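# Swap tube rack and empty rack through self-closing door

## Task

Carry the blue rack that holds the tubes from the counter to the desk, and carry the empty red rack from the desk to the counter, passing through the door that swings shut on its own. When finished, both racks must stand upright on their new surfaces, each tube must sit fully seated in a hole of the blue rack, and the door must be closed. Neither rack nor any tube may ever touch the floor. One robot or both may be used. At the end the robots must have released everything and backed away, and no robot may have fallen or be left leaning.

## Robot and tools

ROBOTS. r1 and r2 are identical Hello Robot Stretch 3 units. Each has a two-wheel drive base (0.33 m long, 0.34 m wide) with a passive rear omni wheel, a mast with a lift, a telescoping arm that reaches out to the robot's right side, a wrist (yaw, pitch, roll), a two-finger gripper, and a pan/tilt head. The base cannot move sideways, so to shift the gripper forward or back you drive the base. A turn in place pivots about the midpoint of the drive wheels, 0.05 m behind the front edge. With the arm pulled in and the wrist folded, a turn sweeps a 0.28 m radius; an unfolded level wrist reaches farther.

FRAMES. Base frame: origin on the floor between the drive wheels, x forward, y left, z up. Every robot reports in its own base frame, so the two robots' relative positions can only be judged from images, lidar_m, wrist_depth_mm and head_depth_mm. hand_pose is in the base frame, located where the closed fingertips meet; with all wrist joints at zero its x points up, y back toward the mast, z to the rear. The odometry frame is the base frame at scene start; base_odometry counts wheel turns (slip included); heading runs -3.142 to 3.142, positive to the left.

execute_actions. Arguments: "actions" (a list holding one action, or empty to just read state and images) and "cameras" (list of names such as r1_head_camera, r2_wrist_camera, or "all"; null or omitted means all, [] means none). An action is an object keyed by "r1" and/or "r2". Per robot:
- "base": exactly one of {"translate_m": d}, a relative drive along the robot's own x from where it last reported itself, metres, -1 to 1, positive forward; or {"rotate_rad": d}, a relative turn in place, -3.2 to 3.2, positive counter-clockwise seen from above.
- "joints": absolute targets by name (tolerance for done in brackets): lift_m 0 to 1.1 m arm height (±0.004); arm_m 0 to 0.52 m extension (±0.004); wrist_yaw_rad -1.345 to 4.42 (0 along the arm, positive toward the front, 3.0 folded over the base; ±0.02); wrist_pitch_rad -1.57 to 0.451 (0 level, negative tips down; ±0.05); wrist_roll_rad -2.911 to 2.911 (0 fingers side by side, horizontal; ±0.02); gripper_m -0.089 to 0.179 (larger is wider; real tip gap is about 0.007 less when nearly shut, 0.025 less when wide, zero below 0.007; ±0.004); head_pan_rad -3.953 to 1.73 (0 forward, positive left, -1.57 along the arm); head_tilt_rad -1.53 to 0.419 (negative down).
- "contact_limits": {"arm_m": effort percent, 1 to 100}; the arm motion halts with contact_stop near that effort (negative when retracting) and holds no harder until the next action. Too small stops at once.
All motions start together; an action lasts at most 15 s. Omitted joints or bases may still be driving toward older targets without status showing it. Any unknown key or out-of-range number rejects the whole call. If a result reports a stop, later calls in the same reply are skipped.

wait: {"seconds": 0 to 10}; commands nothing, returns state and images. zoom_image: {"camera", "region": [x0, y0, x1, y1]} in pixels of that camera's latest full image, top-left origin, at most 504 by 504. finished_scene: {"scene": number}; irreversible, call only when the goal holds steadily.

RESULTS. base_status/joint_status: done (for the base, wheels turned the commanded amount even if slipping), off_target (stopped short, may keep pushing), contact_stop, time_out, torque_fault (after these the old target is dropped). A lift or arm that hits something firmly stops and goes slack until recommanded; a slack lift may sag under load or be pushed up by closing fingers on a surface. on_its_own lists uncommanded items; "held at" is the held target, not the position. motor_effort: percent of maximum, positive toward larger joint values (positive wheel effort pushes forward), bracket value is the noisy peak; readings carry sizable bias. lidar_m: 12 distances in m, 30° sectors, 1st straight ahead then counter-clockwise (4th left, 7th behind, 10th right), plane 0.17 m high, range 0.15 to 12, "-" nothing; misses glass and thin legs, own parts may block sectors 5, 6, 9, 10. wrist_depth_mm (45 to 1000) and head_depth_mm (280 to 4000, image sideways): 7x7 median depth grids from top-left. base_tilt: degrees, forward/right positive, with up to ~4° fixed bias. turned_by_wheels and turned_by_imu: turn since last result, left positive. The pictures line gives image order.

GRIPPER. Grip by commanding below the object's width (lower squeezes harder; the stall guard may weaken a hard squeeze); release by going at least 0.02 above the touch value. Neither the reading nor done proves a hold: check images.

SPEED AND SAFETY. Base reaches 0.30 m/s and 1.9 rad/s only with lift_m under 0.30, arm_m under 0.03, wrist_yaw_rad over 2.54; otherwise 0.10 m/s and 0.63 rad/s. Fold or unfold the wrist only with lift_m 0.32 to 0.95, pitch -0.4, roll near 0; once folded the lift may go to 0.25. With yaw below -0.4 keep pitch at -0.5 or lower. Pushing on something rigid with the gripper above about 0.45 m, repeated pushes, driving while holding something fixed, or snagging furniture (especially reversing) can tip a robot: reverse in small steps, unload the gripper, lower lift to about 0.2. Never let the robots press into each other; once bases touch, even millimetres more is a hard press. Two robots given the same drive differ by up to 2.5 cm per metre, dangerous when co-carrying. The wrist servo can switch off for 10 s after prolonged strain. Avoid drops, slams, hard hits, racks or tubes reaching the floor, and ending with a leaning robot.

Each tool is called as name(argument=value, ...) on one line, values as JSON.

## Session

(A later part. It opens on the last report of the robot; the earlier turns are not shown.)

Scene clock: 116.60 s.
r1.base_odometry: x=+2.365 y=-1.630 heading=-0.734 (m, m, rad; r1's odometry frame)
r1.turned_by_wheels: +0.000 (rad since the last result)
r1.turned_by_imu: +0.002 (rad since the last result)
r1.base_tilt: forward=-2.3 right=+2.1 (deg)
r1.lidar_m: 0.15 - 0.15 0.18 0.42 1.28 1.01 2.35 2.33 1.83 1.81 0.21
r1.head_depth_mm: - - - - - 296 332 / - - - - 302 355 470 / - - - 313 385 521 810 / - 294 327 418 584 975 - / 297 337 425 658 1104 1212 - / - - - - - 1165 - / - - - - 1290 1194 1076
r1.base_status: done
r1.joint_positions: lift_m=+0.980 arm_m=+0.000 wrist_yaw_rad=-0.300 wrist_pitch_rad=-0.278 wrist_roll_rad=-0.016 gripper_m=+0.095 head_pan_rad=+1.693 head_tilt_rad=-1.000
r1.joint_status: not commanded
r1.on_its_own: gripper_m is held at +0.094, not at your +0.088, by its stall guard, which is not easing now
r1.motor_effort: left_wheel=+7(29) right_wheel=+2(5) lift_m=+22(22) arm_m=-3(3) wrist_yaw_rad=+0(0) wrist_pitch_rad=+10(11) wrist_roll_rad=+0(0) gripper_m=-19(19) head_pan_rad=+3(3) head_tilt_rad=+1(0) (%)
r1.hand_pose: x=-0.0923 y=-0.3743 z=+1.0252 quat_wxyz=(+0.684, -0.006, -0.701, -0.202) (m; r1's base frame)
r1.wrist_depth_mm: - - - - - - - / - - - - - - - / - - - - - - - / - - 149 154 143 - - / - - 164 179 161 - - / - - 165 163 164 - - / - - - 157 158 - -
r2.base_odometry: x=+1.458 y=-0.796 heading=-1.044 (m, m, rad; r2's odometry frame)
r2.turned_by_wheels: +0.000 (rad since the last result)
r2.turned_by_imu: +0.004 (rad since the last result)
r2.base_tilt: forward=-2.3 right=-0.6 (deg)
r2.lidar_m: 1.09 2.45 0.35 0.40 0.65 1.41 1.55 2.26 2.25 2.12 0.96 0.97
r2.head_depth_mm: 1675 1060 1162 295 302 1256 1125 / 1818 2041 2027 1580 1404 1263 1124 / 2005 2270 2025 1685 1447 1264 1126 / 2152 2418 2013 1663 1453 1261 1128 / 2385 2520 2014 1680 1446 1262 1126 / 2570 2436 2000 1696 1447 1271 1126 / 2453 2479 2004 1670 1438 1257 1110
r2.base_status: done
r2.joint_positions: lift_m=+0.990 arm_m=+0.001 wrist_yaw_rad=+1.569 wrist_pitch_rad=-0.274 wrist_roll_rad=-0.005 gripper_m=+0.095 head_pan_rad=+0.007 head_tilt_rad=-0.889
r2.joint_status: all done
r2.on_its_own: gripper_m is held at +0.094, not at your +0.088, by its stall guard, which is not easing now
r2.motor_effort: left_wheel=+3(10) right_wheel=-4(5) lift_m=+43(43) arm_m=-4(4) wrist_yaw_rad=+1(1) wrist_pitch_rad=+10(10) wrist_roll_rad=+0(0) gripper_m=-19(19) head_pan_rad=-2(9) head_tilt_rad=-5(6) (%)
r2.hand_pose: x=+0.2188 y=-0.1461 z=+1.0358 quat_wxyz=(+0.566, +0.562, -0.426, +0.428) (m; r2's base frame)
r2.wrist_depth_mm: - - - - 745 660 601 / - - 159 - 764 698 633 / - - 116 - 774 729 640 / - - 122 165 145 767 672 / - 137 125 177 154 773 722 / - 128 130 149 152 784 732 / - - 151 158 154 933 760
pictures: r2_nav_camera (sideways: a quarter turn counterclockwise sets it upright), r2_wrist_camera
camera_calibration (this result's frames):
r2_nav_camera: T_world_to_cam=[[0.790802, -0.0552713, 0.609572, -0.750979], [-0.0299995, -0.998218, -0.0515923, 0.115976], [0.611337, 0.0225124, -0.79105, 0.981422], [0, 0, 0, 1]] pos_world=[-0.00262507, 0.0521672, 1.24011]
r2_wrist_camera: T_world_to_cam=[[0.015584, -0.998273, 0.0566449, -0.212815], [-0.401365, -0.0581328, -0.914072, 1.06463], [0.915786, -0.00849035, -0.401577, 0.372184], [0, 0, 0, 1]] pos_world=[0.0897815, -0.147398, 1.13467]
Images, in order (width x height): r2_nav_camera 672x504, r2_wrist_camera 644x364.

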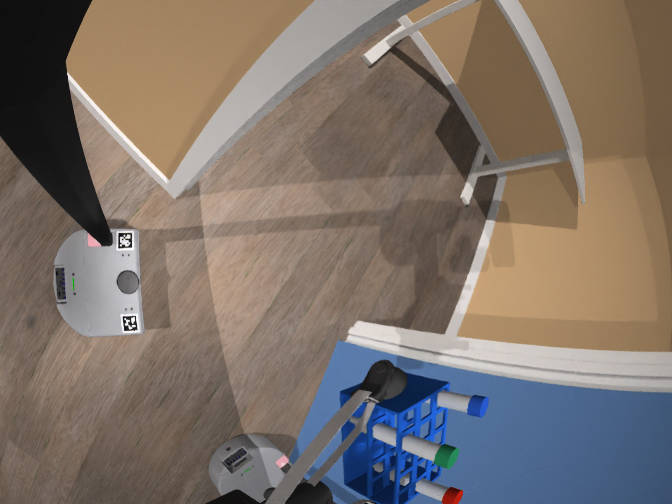

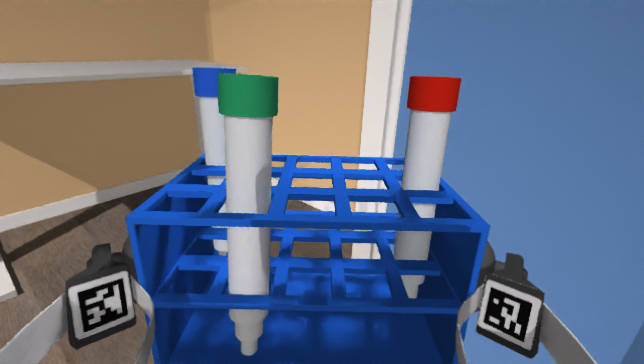

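execute_actions(actions=[{"r2":{"base":{"translate_m":0.32}}}], cameras=[])

execute_actions(actions=[{"r2":{"base":{"rotate_rad":0.72}}}], cameras=["r2_nav_camera"])

execute_actions(actions=[{"r2":{"base":{"translate_m":0.6}},"r1":{"joints":{"head_pan_rad":-1.6}}}], cameras=["r2_nav_camera","r1_nav_camera"])

Scene clock: 121.27 s.
r1.base_odometry: x=+2.365 y=-1.630 heading=-0.734 (m, m, rad; r1's odometry frame)
r1.turned_by_wheels: +0.000 (rad since the last result)
r1.turned_by_imu: +0.001 (rad since the last result)
r1.base_tilt: forward=-2.4 right=+2.1 (deg)
r1.lidar_m: 0.15 - 0.15 0.18 0.42 0.93 1.30 2.35 2.33 1.84 1.81 0.21
r1.head_depth_mm: - - - - - 296 331 / - - - - 302 355 470 / - - - 313 384 522 812 / - 294 327 418 585 974 - / 297 337 425 659 1098 1216 - / - - - - - 1166 - / - - - - 1290 1193 1078
r1.base_status: not commanded
r1.joint_positions: lift_m=+0.980 arm_m=+0.000 wrist_yaw_rad=-0.300 wrist_pitch_rad=-0.278 wrist_roll_rad=-0.016 gripper_m=+0.095 head_pan_rad=+1.693 head_tilt_rad=-1.000
r1.joint_status: not commanded
r1.on_its_own: gripper_m is held at +0.094, not at your +0.088, by its stall guard, which is not easing now
r1.motor_effort: left_wheel=+7(6) right_wheel=+1(2) lift_m=+22(22) arm_m=-3(3) wrist_yaw_rad=-1(1) wrist_pitch_rad=+11(11) wrist_roll_rad=+0(0) gripper_m=-18(19) head_pan_rad=+4(4) head_tilt_rad=+0(0) (%)
r1.hand_pose: x=-0.0923 y=-0.3743 z=+1.0252 quat_wxyz=(+0.684, -0.006, -0.701, -0.202) (m; r1's base frame)
r1.wrist_depth_mm: - - - - - - - / - - - - - - - / - - - - - - - / - - 148 153 143 - - / - - 164 180 160 - - / - - 165 163 164 - - / - - - 157 158 - -
r2.base_odometry: x=+1.619 y=-1.072 heading=-1.044 (m, m, rad; r2's odometry frame)
r2.turned_by_wheels: +0.000 (rad since the last result)
r2.turned_by_imu: +0.002 (rad since the last result)
r2.base_tilt: forward=-2.3 right=-0.6 (deg)
r2.lidar_m: 1.67 2.14 1.84 0.34 0.33 1.68 1.82 2.46 2.45 0.84 0.72 0.70
r2.head_depth_mm: 1454 1628 1833 295 301 1240 1127 / 1569 1778 1921 1679 1393 1269 1134 / 1702 1918 2003 1693 1448 1270 1127 / 1867 2140 2032 1676 1446 1266 1129 / 2058 2330 2020 1692 1449 1268 1129 / 2282 2437 2010 1679 1442 1270 1124 / 2154 2326 2025 1673 1445 1266 1124
r2.base_status: done
r2.joint_positions: lift_m=+0.990 arm_m=+0.001 wrist_yaw_rad=+1.569 wrist_pitch_rad=-0.274 wrist_roll_rad=-0.005 gripper_m=+0.095 head_pan_rad=+0.007 head_tilt_rad=-0.889
r2.joint_status: not commanded
r2.on_its_own: gripper_m is held at +0.094, not at your +0.088, by its stall guard, which is not easing now
r2.motor_effort: left_wheel=+3(8) right_wheel=-4(5) lift_m=+43(42) arm_m=-4(5) wrist_yaw_rad=+1(2) wrist_pitch_rad=+10(10) wrist_roll_rad=+0(0) gripper_m=-20(19) head_pan_rad=-1(2) head_tilt_rad=-6(5) (%)
r2.hand_pose: x=+0.2188 y=-0.1461 z=+1.0358 quat_wxyz=(+0.566, +0.562, -0.426, +0.428) (m; r2's base frame)
r2.wrist_depth_mm: - - - - 573 444 399 / - - 160 - 563 469 418 / - - 115 - 525 484 435 / - - 123 164 145 507 455 / - 137 125 177 154 516 472 / - 128 130 150 152 533 499 / - - 150 158 153 617 509
pictures: none
No camera images: the call's "cameras" was empty. Leave "cameras" out to get every camera's image.

Scene clock: 123.40 s.
r1.base_odometry: x=+2.365 y=-1.630 heading=-0.734 (m, m, rad; r1's odometry frame)
r1.turned_by_wheels: +0.000 (rad since the last result)
r1.turned_by_imu: +0.000 (rad since the last result)
r1.base_tilt: forward=-2.3 right=+2.1 (deg)
r1.lidar_m: 0.15 - 0.15 0.18 0.42 0.93 1.02 2.35 2.33 1.83 1.81 0.21
r1.head_depth_mm: - - - - - 296 331 / - - - - 302 355 470 / - - - 312 384 521 813 / - 294 327 418 584 972 - / 297 337 425 658 1103 1214 - / - - - - - 1165 - / - - - - 1293 1192 1080
r1.base_status: not commanded
r1.joint_positions: lift_m=+0.980 arm_m=+0.000 wrist_yaw_rad=-0.300 wrist_pitch_rad=-0.278 wrist_roll_rad=-0.016 gripper_m=+0.095 head_pan_rad=+1.693 head_tilt_rad=-1.000
r1.joint_status: not commanded
r1.on_its_own: gripper_m is held at +0.094, not at your +0.088, by its stall guard, which is not easing now
r1.motor_effort: left_wheel=+7(7) right_wheel=+1(1) lift_m=+22(22) arm_m=-3(3) wrist_yaw_rad=-1(1) wrist_pitch_rad=+11(11) wrist_roll_rad=+0(0) gripper_m=-19(18) head_pan_rad=+3(3) head_tilt_rad=+1(1) (%)
r1.hand_pose: x=-0.0923 y=-0.3743 z=+1.0252 quat_wxyz=(+0.684, -0.006, -0.701, -0.202) (m; r1's base frame)
r1.wrist_depth_mm: - - - - - - - / - - - - - - - / - - - - - - - / - - 148 154 143 - - / - - 165 179 161 - - / - - 165 163 163 - - / - - - 157 158 - -
r2.base_odometry: x=+1.619 y=-1.072 heading=-0.324 (m, m, rad; r2's odometry frame)
r2.turned_by_wheels: +0.720 (rad since the last result)
r2.turned_by_imu: +0.723 (rad since the last result)
r2.base_tilt: forward=-2.2 right=-0.5 (deg)
r2.lidar_m: 1.84 2.31 0.32 0.36 1.87 2.05 2.45 2.48 0.84 0.70 0.70 1.88
r2.head_depth_mm: 2114 2293 2046 297 302 1250 1129 / 2082 2342 2034 1690 1406 1275 1131 / 2086 2358 2007 1677 1450 1268 1132 / 2055 2303 2006 1673 1446 1271 1126 / 2046 2271 2021 1680 1439 1263 1121 / 1990 2317 2027 1689 1444 1263 1125 / 2016 2252 2019 1672 1446 1269 1126
r2.base_status: done
r2.joint_positions: lift_m=+0.990 arm_m=+0.001 wrist_yaw_rad=+1.569 wrist_pitch_rad=-0.274 wrist_roll_rad=-0.005 gripper_m=+0.095 head_pan_rad=+0.007 head_tilt_rad=-0.889
r2.joint_status: not commanded
r2.on_its_own: gripper_m is held at +0.094, not at your +0.088, by its stall guard, which is not easing now
r2.motor_effort: left_wheel=-3(8) right_wheel=+4(8) lift_m=+43(43) arm_m=-5(4) wrist_yaw_rad=+1(1) wrist_pitch_rad=+11(10) wrist_roll_rad=+0(1) gripper_m=-19(19) head_pan_rad=-2(3) head_tilt_rad=-5(6) (%)
r2.hand_pose: x=+0.2188 y=-0.1461 z=+1.0358 quat_wxyz=(+0.566, +0.562, -0.426, +0.428) (m; r2's base frame)
r2.wrist_depth_mm: - - - - - - - / - - 159 - - - - / - - 115 - - - - / - - 124 164 145 - - / - 137 125 176 153 - - / - 128 130 150 151 - - / - - 150 157 154 - -
pictures: r2_nav_camera (sideways: a quarter turn counterclockwise sets it upright)
camera_calibration (this result's frames):
r2_nav_camera: T_world_to_cam=[[0.79082, -0.0553253, 0.609543, -0.750941], [-0.0300697, -0.998216, -0.0515909, 0.115974], [0.611309, 0.0224704, -0.791073, 0.981451], [0, 0, 0, 1]] pos_world=[-0.00262377, 0.0521678, 1.24011]
Images, in order (width x height): r2_nav_camera 672x504.

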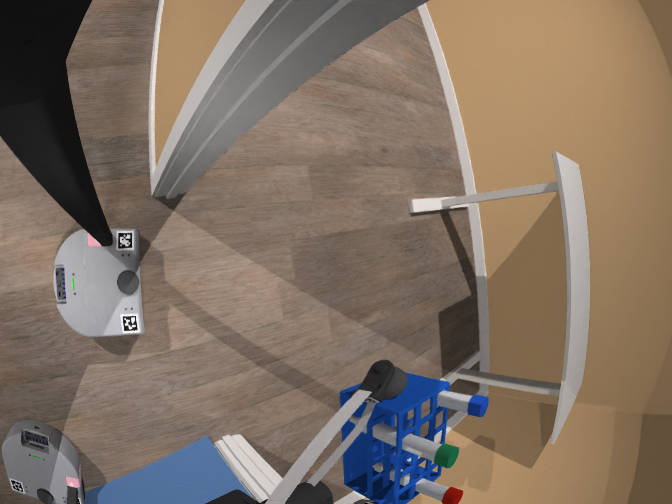

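Scene clock: 130.33 s.
r1.base_odometry: x=+2.365 y=-1.630 heading=-0.734 (m, m, rad; r1's odometry frame)
r1.turned_by_wheels: +0.000 (rad since the last result)
r1.turned_by_imu: +0.001 (rad since the last result)
r1.base_tilt: forward=-2.3 right=+2.2 (deg)
r1.lidar_m: 0.15 - 0.15 0.18 0.42 1.28 1.30 2.35 2.33 1.84 1.81 0.21
r1.head_depth_mm: 2055 - - - - 1179 1081 / 2016 - - - - 1195 1111 / 1887 - - - 1297 1193 - / 1823 2006 1719 1550 1291 1192 - / 1732 1969 1755 1514 1344 1199 1082 / 1650 1914 1755 1515 1338 1198 1079 / 1581 1837 1748 1517 1332 1195 685
r1.base_status: not commanded
r1.joint_positions: lift_m=+0.980 arm_m=+0.000 wrist_yaw_rad=-0.300 wrist_pitch_rad=-0.278 wrist_roll_rad=-0.016 gripper_m=+0.095 head_pan_rad=-1.593 head_tilt_rad=-1.000
r1.joint_status: all done
r1.on_its_own: gripper_m is held at +0.094, not at your +0.088, by its stall guard, which is not easing now
r1.motor_effort: left_wheel=+7(7) right_wheel=+1(2) lift_m=+22(22) arm_m=-3(3) wrist_yaw_rad=+0(1) wrist_pitch_rad=+11(11) wrist_roll_rad=+0(0) gripper_m=-19(19) head_pan_rad=-4(48) head_tilt_rad=+1(1) (%)
r1.hand_pose: x=-0.0923 y=-0.3743 z=+1.0252 quat_wxyz=(+0.684, -0.006, -0.701, -0.202) (m; r1's base frame)
r1.wrist_depth_mm: - - - - - - - / - - - - - - - / - - - - - - - / - - 148 153 143 - - / - - 164 179 160 - - / - - 165 163 164 - - / - - - 157 158 - -
r2.base_odometry: x=+2.188 y=-1.264 heading=-0.325 (m, m, rad; r2's odometry frame)
r2.turned_by_wheels: +0.000 (rad since the last result)
r2.turned_by_imu: +0.003 (rad since the last result)
r2.base_tilt: forward=-2.3 right=-0.7 (deg)
r2.lidar_m: 1.69 1.27 2.13 2.32 0.51 0.48 3.02 1.14 0.73 0.83 1.43 1.60
r2.head_depth_mm: 954 1810 1987 297 301 1258 1131 / 946 1769 1981 1675 1416 1270 1118 / 905 1776 1957 1672 1440 1269 1135 / 902 1730 1966 1696 1453 1262 1128 / 903 1717 1936 1684 1436 1266 1128 / 902 1644 1866 1646 1433 1266 1131 / 899 1683 1907 1674 1462 1268 1132
r2.base_status: done
r2.joint_positions: lift_m=+0.990 arm_m=+0.001 wrist_yaw_rad=+1.569 wrist_pitch_rad=-0.274 wrist_roll_rad=-0.005 gripper_m=+0.095 head_pan_rad=+0.007 head_tilt_rad=-0.889
r2.joint_status: not commanded
r2.on_its_own: gripper_m is held at +0.094, not at your +0.088, by its stall guard, which is not easing now
r2.motor_effort: left_wheel=-4(4) right_wheel=+4(9) lift_m=+43(43) arm_m=-4(5) wrist_yaw_rad=+1(1) wrist_pitch_rad=+10(10) wrist_roll_rad=+0(0) gripper_m=-19(19) head_pan_rad=-1(2) head_tilt_rad=-5(5) (%)
r2.hand_pose: x=+0.2188 y=-0.1461 z=+1.0358 quat_wxyz=(+0.566, +0.562, -0.426, +0.428) (m; r2's base frame)
r2.wrist_depth_mm: - - - - - - - / - - 160 - - - - / - - 117 - 891 - - / - - 124 165 145 - - / - 136 125 177 153 - - / - 128 130 150 152 - - / - - 150 157 153 - -
pictures: r1_nav_camera (sideways: a quarter turn counterclockwise sets it upright), r2_nav_camera (sideways: a quarter turn counterclockwise sets it upright)
camera_calibration (this result's frames):
r1_nav_camera: T_world_to_cam=[[-0.015099, -0.861239, 0.507976, -0.627021], [-0.998759, 0.0371016, 0.0332163, 0.0201118], [-0.0474539, -0.506844, -0.860731, 1.08183], [0, 0, 0, 1]] pos_world=[0.0619565, 0.00755784, 1.24901]
r2_nav_camera: T_world_to_cam=[[0.790829, -0.0553252, 0.609531, -0.750926], [-0.0300704, -0.998216, -0.0515904, 0.115974], [0.611298, 0.0224703, -0.791081, 0.981463], [0, 0, 0, 1]] pos_world=[-0.00262466, 0.0521678, 1.24011]
Images, in order (width x height): r1_nav_camera 672x504, r2_nav_camera 672x504.

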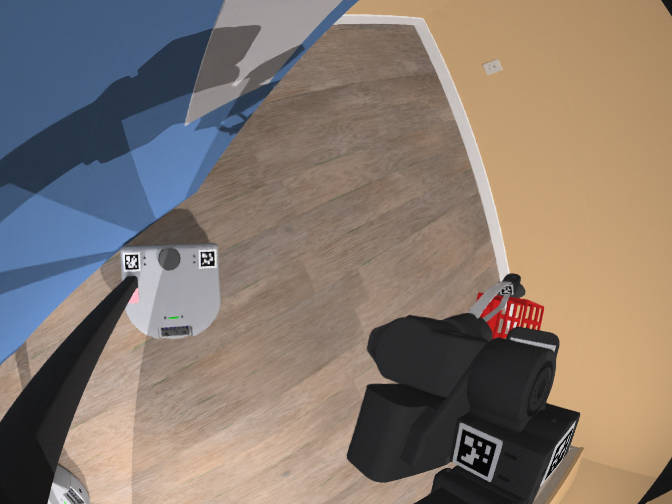

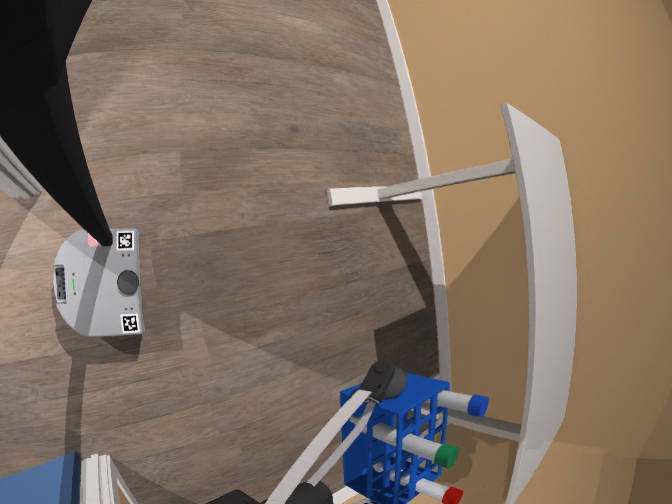

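execute_actions(actions=[{"r1":{"base":{"rotate_rad":-1.25}},"r2":{"base":{"translate_m":0.7}}}], cameras=["r2_nav_camera","r1_nav_camera","r2_wrist_camera"])

Scene clock: 138.60 s.
r1.base_odometry: x=+2.365 y=-1.630 heading=-1.981 (m, m, rad; r1's odometry frame)
r1.turned_by_wheels: -1.247 (rad since the last result)
r1.turned_by_imu: -1.167 (rad since the last result)
r1.base_tilt: forward=-2.4 right=+2.2 (deg)
r1.lidar_m: 1.82 1.19 0.24 0.20 0.21 0.24 0.41 1.99 1.27 2.34 2.41 1.89
r1.head_depth_mm: 2062 - - - - 1183 1085 / 2491 - - - - 1198 1110 / 2499 - - - 1294 1200 - / 2111 2163 - 1550 1291 1198 - / 2102 2072 1750 1517 1338 1199 1081 / 2088 2093 1760 1514 1335 1195 1079 / 2079 2077 1753 1513 1339 1193 1078
r1.base_status: rotate_rad off_target (by the wheels' count: -1.2472 of -1.2500)
r1.joint_positions: lift_m=+0.980 arm_m=+0.000 wrist_yaw_rad=-0.300 wrist_pitch_rad=-0.278 wrist_roll_rad=-0.016 gripper_m=+0.095 head_pan_rad=-1.595 head_tilt_rad=-0.997
r1.joint_status: not commanded
r1.on_its_own: gripper_m is held at +0.094, not at your +0.088, by its stall guard, which is not easing now; left_wheel is at rest, and its effort (+38) is outside its rest range (-18 to +18); right_wheel is at rest, and its effort (-43) is outside its rest range (-18 to +18)
r1.motor_effort: left_wheel=+38(44) right_wheel=-43(63) lift_m=+22(22) arm_m=+0(3) wrist_yaw_rad=+0(3) wrist_pitch_rad=+11(11) wrist_roll_rad=+0(0) gripper_m=-19(19) head_pan_rad=-3(4) head_tilt_rad=-1(1) (%)
r1.hand_pose: x=-0.0925 y=-0.3739 z=+1.0251 quat_wxyz=(+0.684, -0.006, -0.701, -0.202) (m; r1's base frame)
r1.wrist_depth_mm: - - - - - 853 - / - - - - - 905 - / - - - - - 994 - / - - 148 154 143 - - / - - 164 179 161 - - / - - 165 163 164 - - / - - - 157 157 - -
r2.base_odometry: x=+2.851 y=-1.487 heading=-0.325 (m, m, rad; r2's odometry frame)
r2.turned_by_wheels: +0.000 (rad since the last result)
r2.turned_by_imu: +0.003 (rad since the last result)
r2.base_tilt: forward=-2.3 right=-0.5 (deg)
r2.lidar_m: 1.00 0.63 1.26 2.42 1.68 1.11 1.17 1.14 1.28 1.32 1.07 1.09
r2.head_depth_mm: 854 648 534 297 301 1250 1126 / 849 646 519 432 395 1270 1124 / 844 648 519 432 379 1258 1125 / 841 646 518 433 379 1260 1130 / 829 645 518 433 378 1264 1124 / 825 647 518 433 374 1265 1125 / 818 648 517 433 371 1219 1089
r2.base_status: done
r2.joint_positions: lift_m=+0.990 arm_m=+0.001 wrist_yaw_rad=+1.569 wrist_pitch_rad=-0.274 wrist_roll_rad=-0.005 gripper_m=+0.095 head_pan_rad=+0.007 head_tilt_rad=-0.889
r2.joint_status: not commanded
r2.on_its_own: gripper_m is held at +0.094, not at your +0.088, by its stall guard, which is not easing now
r2.motor_effort: left_wheel=-3(5) right_wheel=+4(10) lift_m=+43(43) arm_m=-5(4) wrist_yaw_rad=+1(1) wrist_pitch_rad=+11(10) wrist_roll_rad=+1(0) gripper_m=-19(19) head_pan_rad=-2(2) head_tilt_rad=-6(5) (%)
r2.hand_pose: x=+0.2188 y=-0.1461 z=+1.0358 quat_wxyz=(+0.566, +0.562, -0.426, +0.428) (m; r2's base frame)
r2.wrist_depth_mm: 769 805 818 859 864 895 912 / 813 836 160 918 908 977 - / 636 674 116 708 593 750 757 / 426 427 123 165 145 476 483 / 319 137 125 176 154 325 349 / 265 128 130 150 152 260 273 / - 201 150 157 154 - 258
pictures: r1_nav_camera (sideways: a quarter turn counterclockwise sets it upright), r2_nav_camera (sideways: a quarter turn counterclockwise sets it upright), r2_wrist_camera
camera_calibration (this result's frames):
r1_nav_camera: T_world_to_cam=[[-0.0172907, -0.859752, 0.510419, -0.630191], [-0.998658, 0.0397786, 0.0331732, 0.0201672], [-0.0488245, -0.509161, -0.859286, 1.07996], [0, 0, 0, 1]] pos_world=[0.0619722, 0.00726324, 1.24899]
r2_nav_camera: T_world_to_cam=[[0.790835, -0.055325, 0.609524, -0.750916], [-0.0300707, -0.998216, -0.05159, 0.115973], [0.61129, 0.0224704, -0.791087, 0.981471], [0, 0, 0, 1]] pos_world=[-0.00262528, 0.0521678, 1.24011]
r2_wrist_camera: T_world_to_cam=[[0.0157223, -0.998271, 0.0566456, -0.212816], [-0.401357, -0.058189, -0.914072, 1.06463], [0.915787, -0.00836382, -0.401577, 0.372203], [0, 0, 0, 1]] pos_world=[0.0897818, -0.147386, 1.13467]
Images, in order (width x height): r1_nav_camera 672x504, r2_nav_camera 672x504, r2_wrist_camera 644x364.

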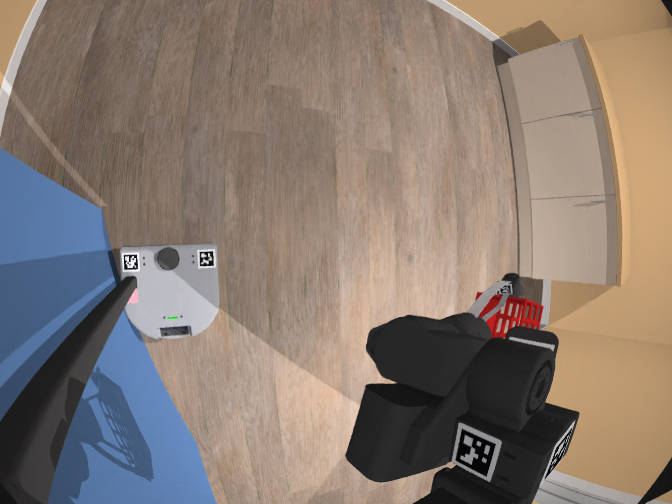

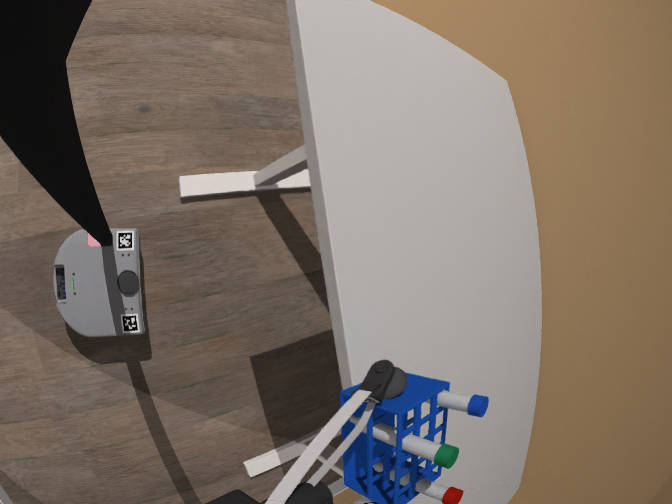

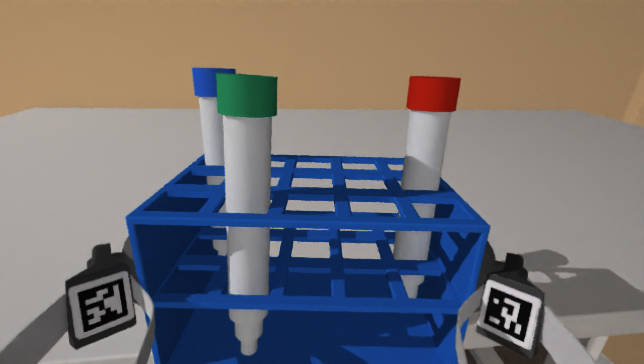

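execute_actions(actions=[{"r1":{"base":{"translate_m":0.6},"joints":{"wrist_yaw_rad":0.2}},"r2":{"base":{"translate_m":0.15},"joints":{"lift_m":0.955}}}], cameras=["r2_nav_camera","r1_nav_camera","r2_wrist_camera"])

Scene clock: 145.97 s.
r1.base_odometry: x=+2.126 y=-2.180 heading=-1.981 (m, m, rad; r1's odometry frame)
r1.turned_by_wheels: +0.000 (rad since the last result)
r1.turned_by_imu: +0.000 (rad since the last result)
r1.base_tilt: forward=-2.3 right=+2.1 (deg)
r1.lidar_m: 1.21 1.19 0.87 0.83 0.86 1.17 1.13 0.98 1.99 2.32 1.74 1.26
r1.head_depth_mm: 2139 - - - 1298 1201 1083 / 2140 2211 - - 1321 1196 1115 / 2113 2206 - - 1302 1195 - / 2062 - - - 1319 1197 - / 2101 - 1649 1513 1338 1199 1079 / 2076 398 1644 1521 1335 1195 1080 / 2064 2102 1754 1513 1337 1196 1080
r1.base_status: done
r1.joint_positions: lift_m=+0.980 arm_m=+0.000 wrist_yaw_rad=+0.200 wrist_pitch_rad=-0.278 wrist_roll_rad=-0.016 gripper_m=+0.095 head_pan_rad=-1.595 head_tilt_rad=-0.997
r1.joint_status: all done
r1.on_its_own: gripper_m is held at +0.094, not at your +0.088, by its stall guard, which is not easing now
r1.motor_effort: left_wheel=+0(35) right_wheel=+0(36) lift_m=+22(22) arm_m=+0(1) wrist_yaw_rad=+0(3) wrist_pitch_rad=+11(11) wrist_roll_rad=+0(0) gripper_m=-19(19) head_pan_rad=-2(2) head_tilt_rad=-1(1) (%)
r1.hand_pose: x=+0.0261 y=-0.3799 z=+1.0251 quat_wxyz=(+0.712, +0.168, -0.681, -0.027) (m; r1's base frame)
r1.wrist_depth_mm: - - - - - - - / - - - - - - - / - - - - - - - / - - 149 153 143 - - / - - 164 179 161 - - / - - 165 164 164 - - / - - - 157 158 - -
r2.base_odometry: x=+2.993 y=-1.535 heading=-0.325 (m, m, rad; r2's odometry frame)
r2.turned_by_wheels: +0.000 (rad since the last result)
r2.turned_by_imu: +0.001 (rad since the last result)
r2.base_tilt: forward=-2.2 right=-0.6 (deg)
r2.lidar_m: 0.85 0.51 0.52 2.22 1.93 1.25 1.26 1.28 1.41 1.30 0.98 0.93
r2.head_depth_mm: 756 645 520 310 305 320 289 / 754 647 518 433 379 325 291 / 755 646 519 432 372 325 291 / 750 648 520 433 371 325 291 / 744 645 518 431 371 324 291 / 736 644 519 431 370 325 291 / 730 646 518 432 372 324 291
r2.base_status: done
r2.joint_positions: lift_m=+0.955 arm_m=+0.001 wrist_yaw_rad=+1.569 wrist_pitch_rad=-0.274 wrist_roll_rad=-0.005 gripper_m=+0.095 head_pan_rad=+0.007 head_tilt_rad=-0.889
r2.joint_status: all done
r2.on_its_own: gripper_m is held at +0.094, not at your +0.088, by its stall guard, which is not easing now
r2.motor_effort: left_wheel=-3(4) right_wheel=+4(9) lift_m=+25(43) arm_m=-4(4) wrist_yaw_rad=+1(1) wrist_pitch_rad=+10(10) wrist_roll_rad=+0(0) gripper_m=-19(19) head_pan_rad=-1(3) head_tilt_rad=-5(5) (%)
r2.hand_pose: x=+0.2188 y=-0.1461 z=+1.0014 quat_wxyz=(+0.566, +0.562, -0.426, +0.428) (m; r2's base frame)
r2.wrist_depth_mm: 638 678 681 712 744 764 815 / 694 711 160 771 761 826 861 / 526 535 116 568 474 599 622 / 348 352 125 164 145 387 393 / 259 136 124 177 154 265 283 / 215 128 130 150 152 212 222 / - 163 150 158 154 170 187
pictures: r1_nav_camera (sideways: a quarter turn counterclockwise sets it upright), r2_nav_camera (sideways: a quarter turn counterclockwise sets it upright), r2_wrist_camera
camera_calibration (this result's frames):
r1_nav_camera: T_world_to_cam=[[-0.017288, -0.859691, 0.510522, -0.630325], [-0.998658, 0.0397811, 0.0331714, 0.0201696], [-0.0488263, -0.509263, -0.859224, 1.07988], [0, 0, 0, 1]] pos_world=[0.061972, 0.00725699, 1.24899]
r2_nav_camera: T_world_to_cam=[[0.790843, -0.0553253, 0.609514, -0.750903], [-0.0300717, -0.998216, -0.0515895, 0.115973], [0.61128, 0.02247, -0.791095, 0.981481], [0, 0, 0, 1]] pos_world=[-0.00262603, 0.0521678, 1.24011]
r2_wrist_camera: T_world_to_cam=[[0.0157416, -0.998271, 0.0566396, -0.210866], [-0.401678, -0.0581883, -0.91393, 1.0331], [0.915646, -0.00836415, -0.4019, 0.358775], [0, 0, 0, 1]] pos_world=[0.089784, -0.147386, 1.10032]
Images, in order (width x height): r1_nav_camera 672x504, r2_nav_camera 672x504, r2_wrist_camera 644x364.

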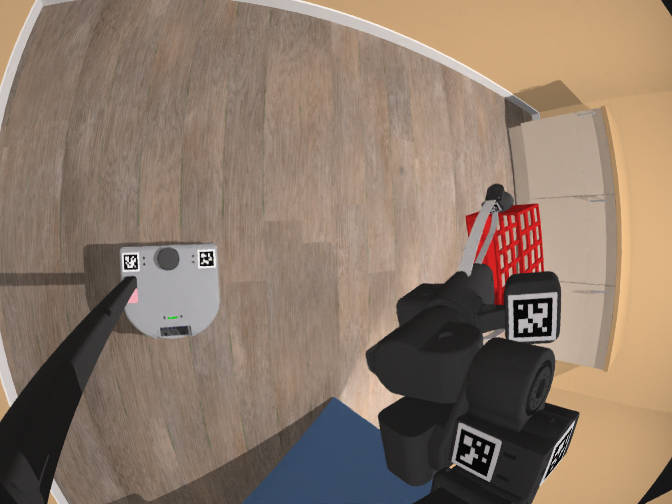

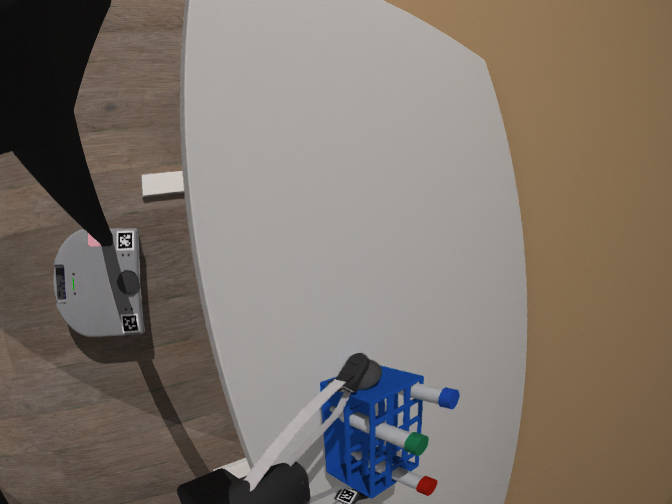

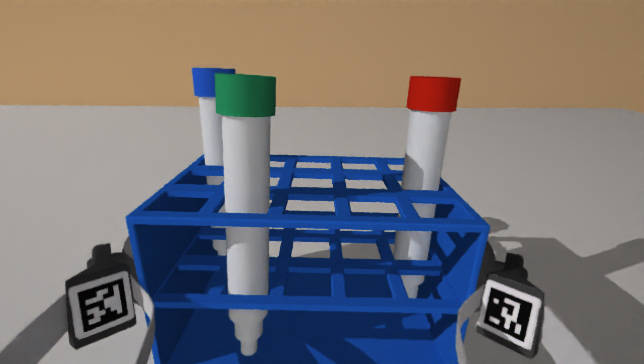

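execute_actions(actions=[{"r1":{"base":{"rotate_rad":-1.5},"joints":{"wrist_yaw_rad":1.57,"head_pan_rad":0,"head_tilt_rad":-0.8}},"r2":{"joints":{"lift_m":0.94}}}], cameras=["r1_nav_camera","r2_wrist_camera"])

execute_actions(actions=[{"r1":{"base":{"translate_m":1.0}},"r2":{"joints":{"gripper_m":0.179}}}], cameras=["r1_nav_camera","r2_wrist_camera"])

Scene clock: 149.60 s.
r1.base_odometry: x=+2.126 y=-2.180 heading=+2.803 (m, m, rad; r1's odometry frame)
r1.turned_by_wheels: -1.500 (rad since the last result)
r1.turned_by_imu: -1.511 (rad since the last result)
r1.base_tilt: forward=-2.4 right=+2.2 (deg)
r1.lidar_m: 2.32 1.64 1.24 1.21 1.12 0.85 0.83 0.88 1.25 1.41 1.50 2.12
r1.head_depth_mm: 1952 2226 2251 1803 323 1240 1101 / 1952 2219 2262 1805 315 1244 1123 / 1952 2216 2245 1791 1542 1287 1124 / 1964 2257 2243 1796 1490 1285 1122 / 1966 2234 2251 1793 1497 1286 1117 / 1964 2239 2259 1793 1498 1282 1118 / 1957 2297 2247 1789 1495 1281 1119
r1.base_status: done
r1.joint_positions: lift_m=+0.980 arm_m=+0.000 wrist_yaw_rad=+1.568 wrist_pitch_rad=-0.278 wrist_roll_rad=-0.016 gripper_m=+0.095 head_pan_rad=-0.007 head_tilt_rad=-0.804
r1.joint_status: all done
r1.on_its_own: gripper_m is held at +0.094, not at your +0.088, by its stall guard, which is not easing now
r1.motor_effort: left_wheel=+3(5) right_wheel=-3(5) lift_m=+22(22) arm_m=-1(0) wrist_yaw_rad=+1(1) wrist_pitch_rad=+11(11) wrist_roll_rad=+0(0) gripper_m=-19(19) head_pan_rad=+3(44) head_tilt_rad=+2(13) (%)
r1.hand_pose: x=+0.2184 y=-0.1458 z=+1.0251 quat_wxyz=(+0.569, +0.560, -0.422, +0.429) (m; r1's base frame)
r1.wrist_depth_mm: - - - - - - - / - - - - - - - / - - - - - - - / - - 148 154 143 - - / - - 164 179 160 - - / - - 165 163 164 - - / - - - 157 158 - -
r2.base_odometry: x=+2.993 y=-1.535 heading=-0.325 (m, m, rad; r2's odometry frame)
r2.turned_by_wheels: +0.000 (rad since the last result)
r2.turned_by_imu: +0.000 (rad since the last result)
r2.base_tilt: forward=-2.1 right=-0.6 (deg)
r2.lidar_m: 0.85 0.51 0.52 2.22 1.92 1.25 1.23 1.24 1.42 1.30 0.98 0.93
r2.head_depth_mm: 756 650 518 311 309 320 289 / 754 648 520 433 379 319 292 / 752 645 519 433 371 325 292 / 747 647 518 433 371 325 291 / 741 646 518 432 370 324 291 / 734 645 518 432 371 325 291 / 729 647 519 433 371 325 291
r2.base_status: not commanded
r2.joint_positions: lift_m=+0.940 arm_m=+0.001 wrist_yaw_rad=+1.569 wrist_pitch_rad=-0.268 wrist_roll_rad=-0.005 gripper_m=+0.095 head_pan_rad=+0.007 head_tilt_rad=-0.889
r2.joint_status: all done
r2.on_its_own: gripper_m is held at +0.094, not at your +0.088, by its stall guard, which is not easing now
r2.motor_effort: left_wheel=-3(4) right_wheel=+4(4) lift_m=+24(24) arm_m=-4(4) wrist_yaw_rad=+1(1) wrist_pitch_rad=+8(10) wrist_roll_rad=+0(0) gripper_m=-19(20) head_pan_rad=-2(3) head_tilt_rad=-5(6) (%)
r2.hand_pose: x=+0.2194 y=-0.1461 z=+0.9880 quat_wxyz=(+0.564, +0.561, -0.427, +0.430) (m; r2's base frame)
r2.wrist_depth_mm: 649 675 704 706 746 748 765 / 683 716 149 759 763 823 840 / 478 498 113 533 442 577 592 / 320 323 122 159 145 354 364 / 238 137 125 173 154 244 261 / 196 128 130 149 150 193 204 / - 152 150 157 153 158 170
pictures: r1_nav_camera (sideways: a quarter turn counterclockwise sets it upright), r2_wrist_camera
camera_calibration (this result's frames):
r1_nav_camera: T_world_to_cam=[[0.745561, -0.00147922, 0.666436, -0.83811], [-0.0284586, -0.999156, 0.0296197, 0.0188673], [0.66583, -0.0410491, -0.744974, 0.926983], [0, 0, 0, 1]] pos_world=[0.00818602, 0.0556634, 1.24857]
r2_wrist_camera: T_world_to_cam=[[0.0153608, -0.99827, 0.0567484, -0.210144], [-0.395571, -0.058192, -0.91659, 1.02243], [0.918307, -0.00836849, -0.39578, 0.346217], [0, 0, 0, 1]] pos_world=[0.0897397, -0.147386, 1.0861]
Images, in order (width x height): r1_nav_camera 672x504, r2_wrist_camera 644x364.

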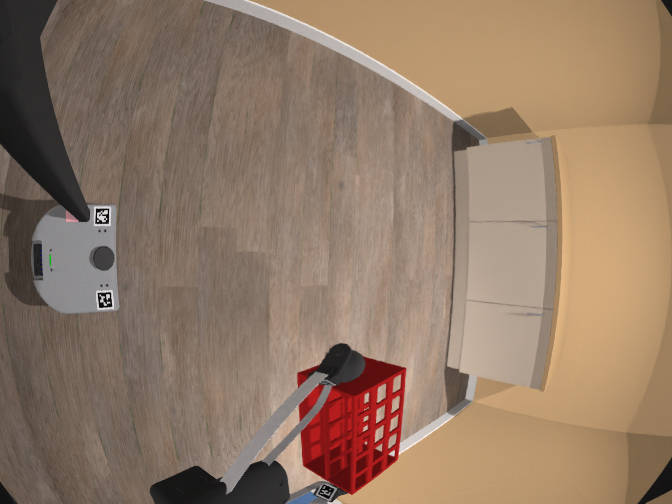

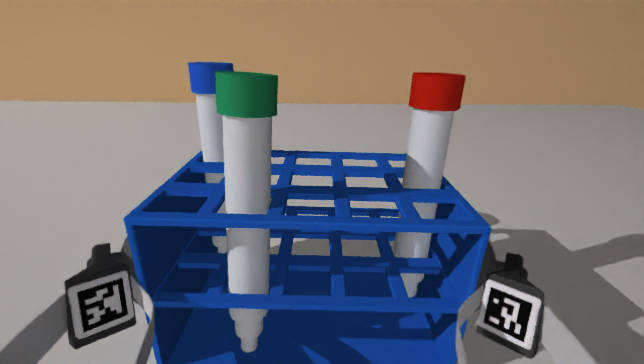

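Scene clock: 160.57 s.
r1.base_odometry: x=+1.182 y=-1.848 heading=+2.803 (m, m, rad; r1's odometry frame)
r1.turned_by_wheels: +0.000 (rad since the last result)
r1.turned_by_imu: +0.003 (rad since the last result)
r1.base_tilt: forward=-2.3 right=+2.2 (deg)
r1.lidar_m: 1.32 1.38 1.19 1.16 1.23 1.74 1.84 1.93 1.50 1.46 1.55 1.36
r1.head_depth_mm: 1388 1252 1453 1642 323 1237 1106 / 1377 1254 1461 1662 315 1249 1122 / 1368 1253 1459 1706 1539 1287 1120 / 1367 1266 1466 1702 1503 1283 1120 / 1359 1259 1465 1699 1494 1281 1120 / 1360 1263 1475 1698 1498 1281 1121 / 1356 1260 1470 1694 1492 1282 1118
r1.base_status: done
r1.joint_positions: lift_m=+0.980 arm_m=+0.000 wrist_yaw_rad=+1.568 wrist_pitch_rad=-0.278 wrist_roll_rad=-0.016 gripper_m=+0.095 head_pan_rad=-0.007 head_tilt_rad=-0.803
r1.joint_status: not commanded
r1.on_its_own: gripper_m is held at +0.094, not at your +0.088, by its stall guard, which is not easing now
r1.motor_effort: left_wheel=+3(6) right_wheel=-3(4) lift_m=+22(22) arm_m=+0(0) wrist_yaw_rad=+2(2) wrist_pitch_rad=+11(11) wrist_roll_rad=+0(0) gripper_m=-19(19) head_pan_rad=+3(4) head_tilt_rad=+2(2) (%)
r1.hand_pose: x=+0.2184 y=-0.1458 z=+1.0251 quat_wxyz=(+0.569, +0.560, -0.422, +0.429) (m; r1's base frame)
r1.wrist_depth_mm: - - - - - - - / - - - - - - - / - - - - - - - / - - 149 154 143 - - / - - 164 179 161 - - / - - 165 163 164 - - / - - - 157 158 - -
r2.base_odometry: x=+2.993 y=-1.535 heading=-0.325 (m, m, rad; r2's odometry frame)
r2.turned_by_wheels: +0.000 (rad since the last result)
r2.turned_by_imu: +0.001 (rad since the last result)
r2.base_tilt: forward=-2.2 right=-0.5 (deg)
r2.lidar_m: 0.85 0.51 0.52 2.23 1.91 1.25 1.23 1.24 1.42 1.30 0.98 0.93
r2.head_depth_mm: 756 646 520 313 309 319 289 / 756 646 518 433 371 322 291 / 755 646 517 434 378 325 291 / 749 646 518 433 371 325 291 / 741 645 519 433 371 325 291 / 738 646 519 432 371 325 291 / 730 645 519 433 371 325 291
r2.base_status: not commanded
r2.joint_positions: lift_m=+0.940 arm_m=+0.001 wrist_yaw_rad=+1.569 wrist_pitch_rad=-0.268 wrist_roll_rad=-0.005 gripper_m=+0.179 head_pan_rad=+0.007 head_tilt_rad=-0.889
r2.joint_status: all done
r2.motor_effort: left_wheel=-3(3) right_wheel=+4(4) lift_m=+24(24) arm_m=-4(5) wrist_yaw_rad=+1(1) wrist_pitch_rad=+7(8) wrist_roll_rad=+0(0) gripper_m=+0(84) head_pan_rad=-3(3) head_tilt_rad=-5(6) (%)
r2.hand_pose: x=+0.2193 y=-0.1461 z=+0.9880 quat_wxyz=(+0.564, +0.561, -0.427, +0.430) (m; r2's base frame)
r2.wrist_depth_mm: 655 672 691 710 732 755 784 / 693 702 149 749 762 814 834 / 476 507 111 528 440 573 583 / 317 324 121 160 141 353 358 / 238 136 124 174 138 253 259 / - 137 130 150 152 183 204 / - 152 150 159 154 160 174
pictures: r1_nav_camera (sideways: a quarter turn counterclockwise sets it upright), r2_wrist_camera
camera_calibration (this result's frames):
r1_nav_camera: T_world_to_cam=[[0.745433, -0.00147245, 0.666578, -0.838295], [-0.0284564, -0.999156, 0.0296156, 0.0188726], [0.665972, -0.0410449, -0.744846, 0.926817], [0, 0, 0, 1]] pos_world=[0.00819576, 0.0556634, 1.24857]
r2_wrist_camera: T_world_to_cam=[[0.0154246, -0.998269, 0.0567499, -0.210144], [-0.395883, -0.0582157, -0.916454, 1.02227], [0.918171, -0.00833035, -0.396096, 0.346557], [0, 0, 0, 1]] pos_world=[0.0897422, -0.147381, 1.08606]
Images, in order (width x height): r1_nav_camera 672x504, r2_wrist_camera 644x364.

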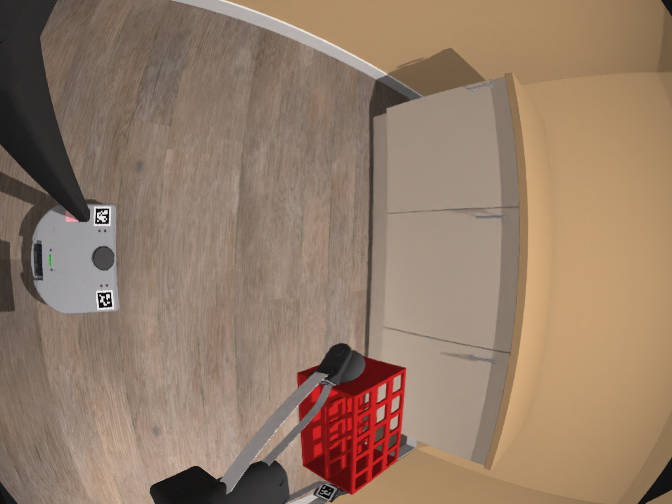

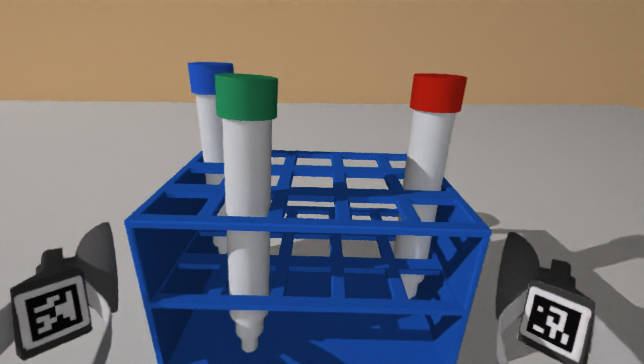

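execute_actions(actions=[{"r1":{"base":{"translate_m":1.0},"joints":{"lift_m":0.95,"head_tilt_rad":-1.1}},"r2":{"base":{"translate_m":-0.4},"joints":{"head_tilt_rad":-0.5}}}], cameras=["r1_nav_camera","r1_head_camera","r2_wrist_camera","r2_head_camera"])

Scene clock: 171.77 s.
r1.base_odometry: x=+0.239 y=-1.515 heading=+2.803 (m, m, rad; r1's odometry frame)
r1.turned_by_wheels: +0.000 (rad since the last result)
r1.turned_by_imu: +0.003 (rad since the last result)
r1.base_tilt: forward=-2.3 right=+2.2 (deg)
r1.lidar_m: 0.31 0.33 0.46 1.11 1.17 1.67 2.84 2.06 1.56 1.52 0.43 0.32
r1.head_depth_mm: 625 534 450 337 836 1175 1076 / 624 534 464 340 844 1179 1076 / 624 533 465 576 853 1179 1112 / 623 532 465 550 854 1178 1114 / 622 531 465 553 862 1171 1109 / 622 531 464 554 868 1174 1076 / 621 531 464 557 875 1177 1077
r1.base_status: done
r1.joint_positions: lift_m=+0.950 arm_m=+0.000 wrist_yaw_rad=+1.568 wrist_pitch_rad=-0.278 wrist_roll_rad=-0.016 gripper_m=+0.095 head_pan_rad=-0.007 head_tilt_rad=-1.086
r1.joint_status: all done
r1.on_its_own: gripper_m is held at +0.094, not at your +0.088, by its stall guard, which is not easing now
r1.motor_effort: left_wheel=+2(7) right_wheel=-2(3) lift_m=+20(21) arm_m=+0(1) wrist_yaw_rad=+1(2) wrist_pitch_rad=+11(11) wrist_roll_rad=+0(0) gripper_m=-19(19) head_pan_rad=+3(3) head_tilt_rad=-5(21) (%)
r1.hand_pose: x=+0.2184 y=-0.1458 z=+0.9953 quat_wxyz=(+0.569, +0.560, -0.422, +0.429) (m; r1's base frame)
r1.wrist_depth_mm: 810 786 770 759 742 727 706 / 860 840 813 815 795 770 763 / 548 557 560 573 583 599 620 / 381 383 148 154 143 406 416 / 294 277 164 180 160 308 311 / 294 335 165 164 164 - 262 / 373 363 356 157 157 323 316
r2.base_odometry: x=+2.614 y=-1.407 heading=-0.325 (m, m, rad; r2's odometry frame)
r2.turned_by_wheels: +0.000 (rad since the last result)
r2.turned_by_imu: -0.001 (rad since the last result)
r2.base_tilt: forward=-2.2 right=-0.5 (deg)
r2.lidar_m: 1.25 0.84 1.57 2.39 1.27 0.87 0.84 0.85 0.96 1.36 1.37 1.25
r2.head_depth_mm: 1072 1161 1223 649 603 1638 1351 / 1064 1150 1208 641 599 1635 1342 / 1054 1143 1194 756 575 1616 1339 / 1047 1128 1190 757 572 1599 1338 / 1042 1127 1171 750 569 1572 1327 / 1034 1112 1164 748 566 1569 1325 / 1017 1106 1151 741 564 1063 1205
r2.base_status: done
r2.joint_positions: lift_m=+0.940 arm_m=+0.001 wrist_yaw_rad=+1.569 wrist_pitch_rad=-0.268 wrist_roll_rad=-0.005 gripper_m=+0.179 head_pan_rad=+0.007 head_tilt_rad=-0.507
r2.joint_status: all done
r2.motor_effort: left_wheel=-3(8) right_wheel=+4(6) lift_m=+24(24) arm_m=-4(4) wrist_yaw_rad=+1(1) wrist_pitch_rad=+8(8) wrist_roll_rad=+0(0) gripper_m=+0(1) head_pan_rad=-2(1) head_tilt_rad=+4(27) (%)
r2.hand_pose: x=+0.2193 y=-0.1461 z=+0.9880 quat_wxyz=(+0.564, +0.561, -0.427, +0.430) (m; r2's base frame)
r2.wrist_depth_mm: - - - - - - - / - - - 803 - - - / 481 501 516 494 555 570 586 / - 773 - - - - - / - - - - - - - / - - - - - - - / - - - - - - -
pictures: r1_head_camera (sideways: a quarter turn clockwise sets it upright), r1_nav_camera (sideways: a quarter turn counterclockwise sets it upright), r2_head_camera (sideways: a quarter turn clockwise sets it upright), r2_wrist_camera
camera_calibration (this result's frames):
r1_head_camera: T_world_to_cam=[[-0.862947, 0.00425857, -0.505276, 0.679241], [-0.00157432, 0.999937, 0.0111164, -0.00798183], [0.505291, 0.0103884, -0.862886, 1.07568], [0, 0, 0, 1]] pos_world=[0.0426047, -0.00608581, 1.27148]
r1_nav_camera: T_world_to_cam=[[0.901908, -0.00245018, 0.431922, -0.533549], [-0.0191869, -0.999224, 0.0343964, 0.0126038], [0.431502, -0.0393096, -0.901255, 1.13157], [0, 0, 0, 1]] pos_world=[-0.00682088, 0.0557683, 1.24985]
r2_head_camera: T_world_to_cam=[[-0.440723, -0.0590663, -0.895698, 1.18173], [-0.0581479, 0.997616, -0.0371759, 0.0477728], [0.895758, 0.0356987, -0.443107, 0.528905], [0, 0, 0, 1]] pos_world=[0.0498253, 0.00326055, 1.29461]
r2_wrist_camera: T_world_to_cam=[[0.0154244, -0.998269, 0.05675, -0.210144], [-0.395883, -0.0582157, -0.916454, 1.02227], [0.918171, -0.00833059, -0.396096, 0.346557], [0, 0, 0, 1]] pos_world=[0.0897422, -0.147381, 1.08606]
Images, in order (width x height): r1_head_camera 896x504, r1_nav_camera 672x504, r2_head_camera 896x504, r2_wrist_camera 644x364.

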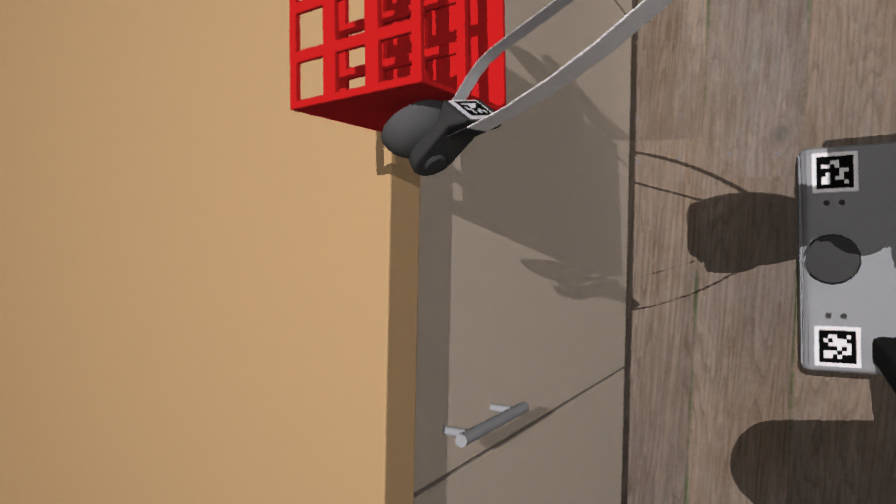

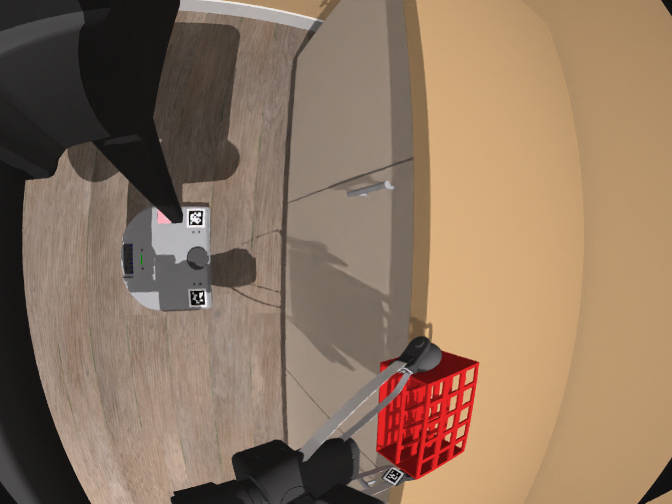

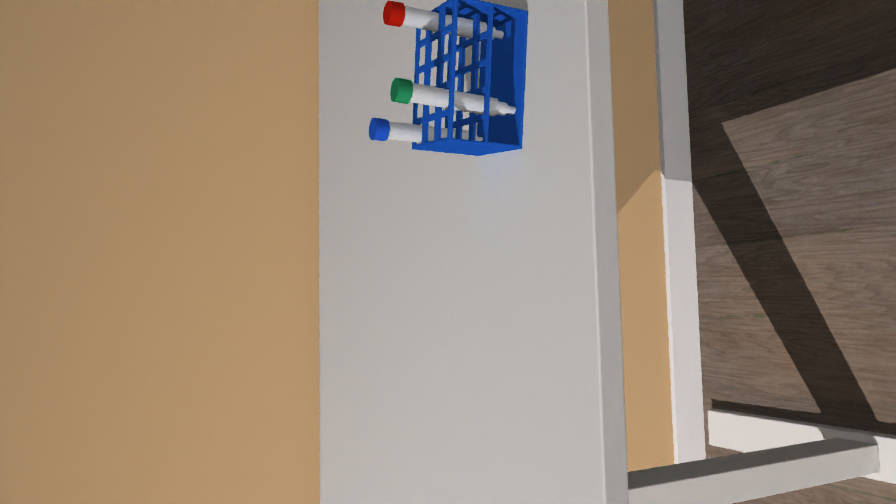

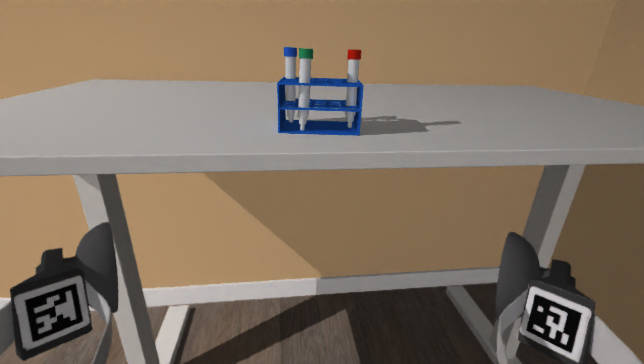

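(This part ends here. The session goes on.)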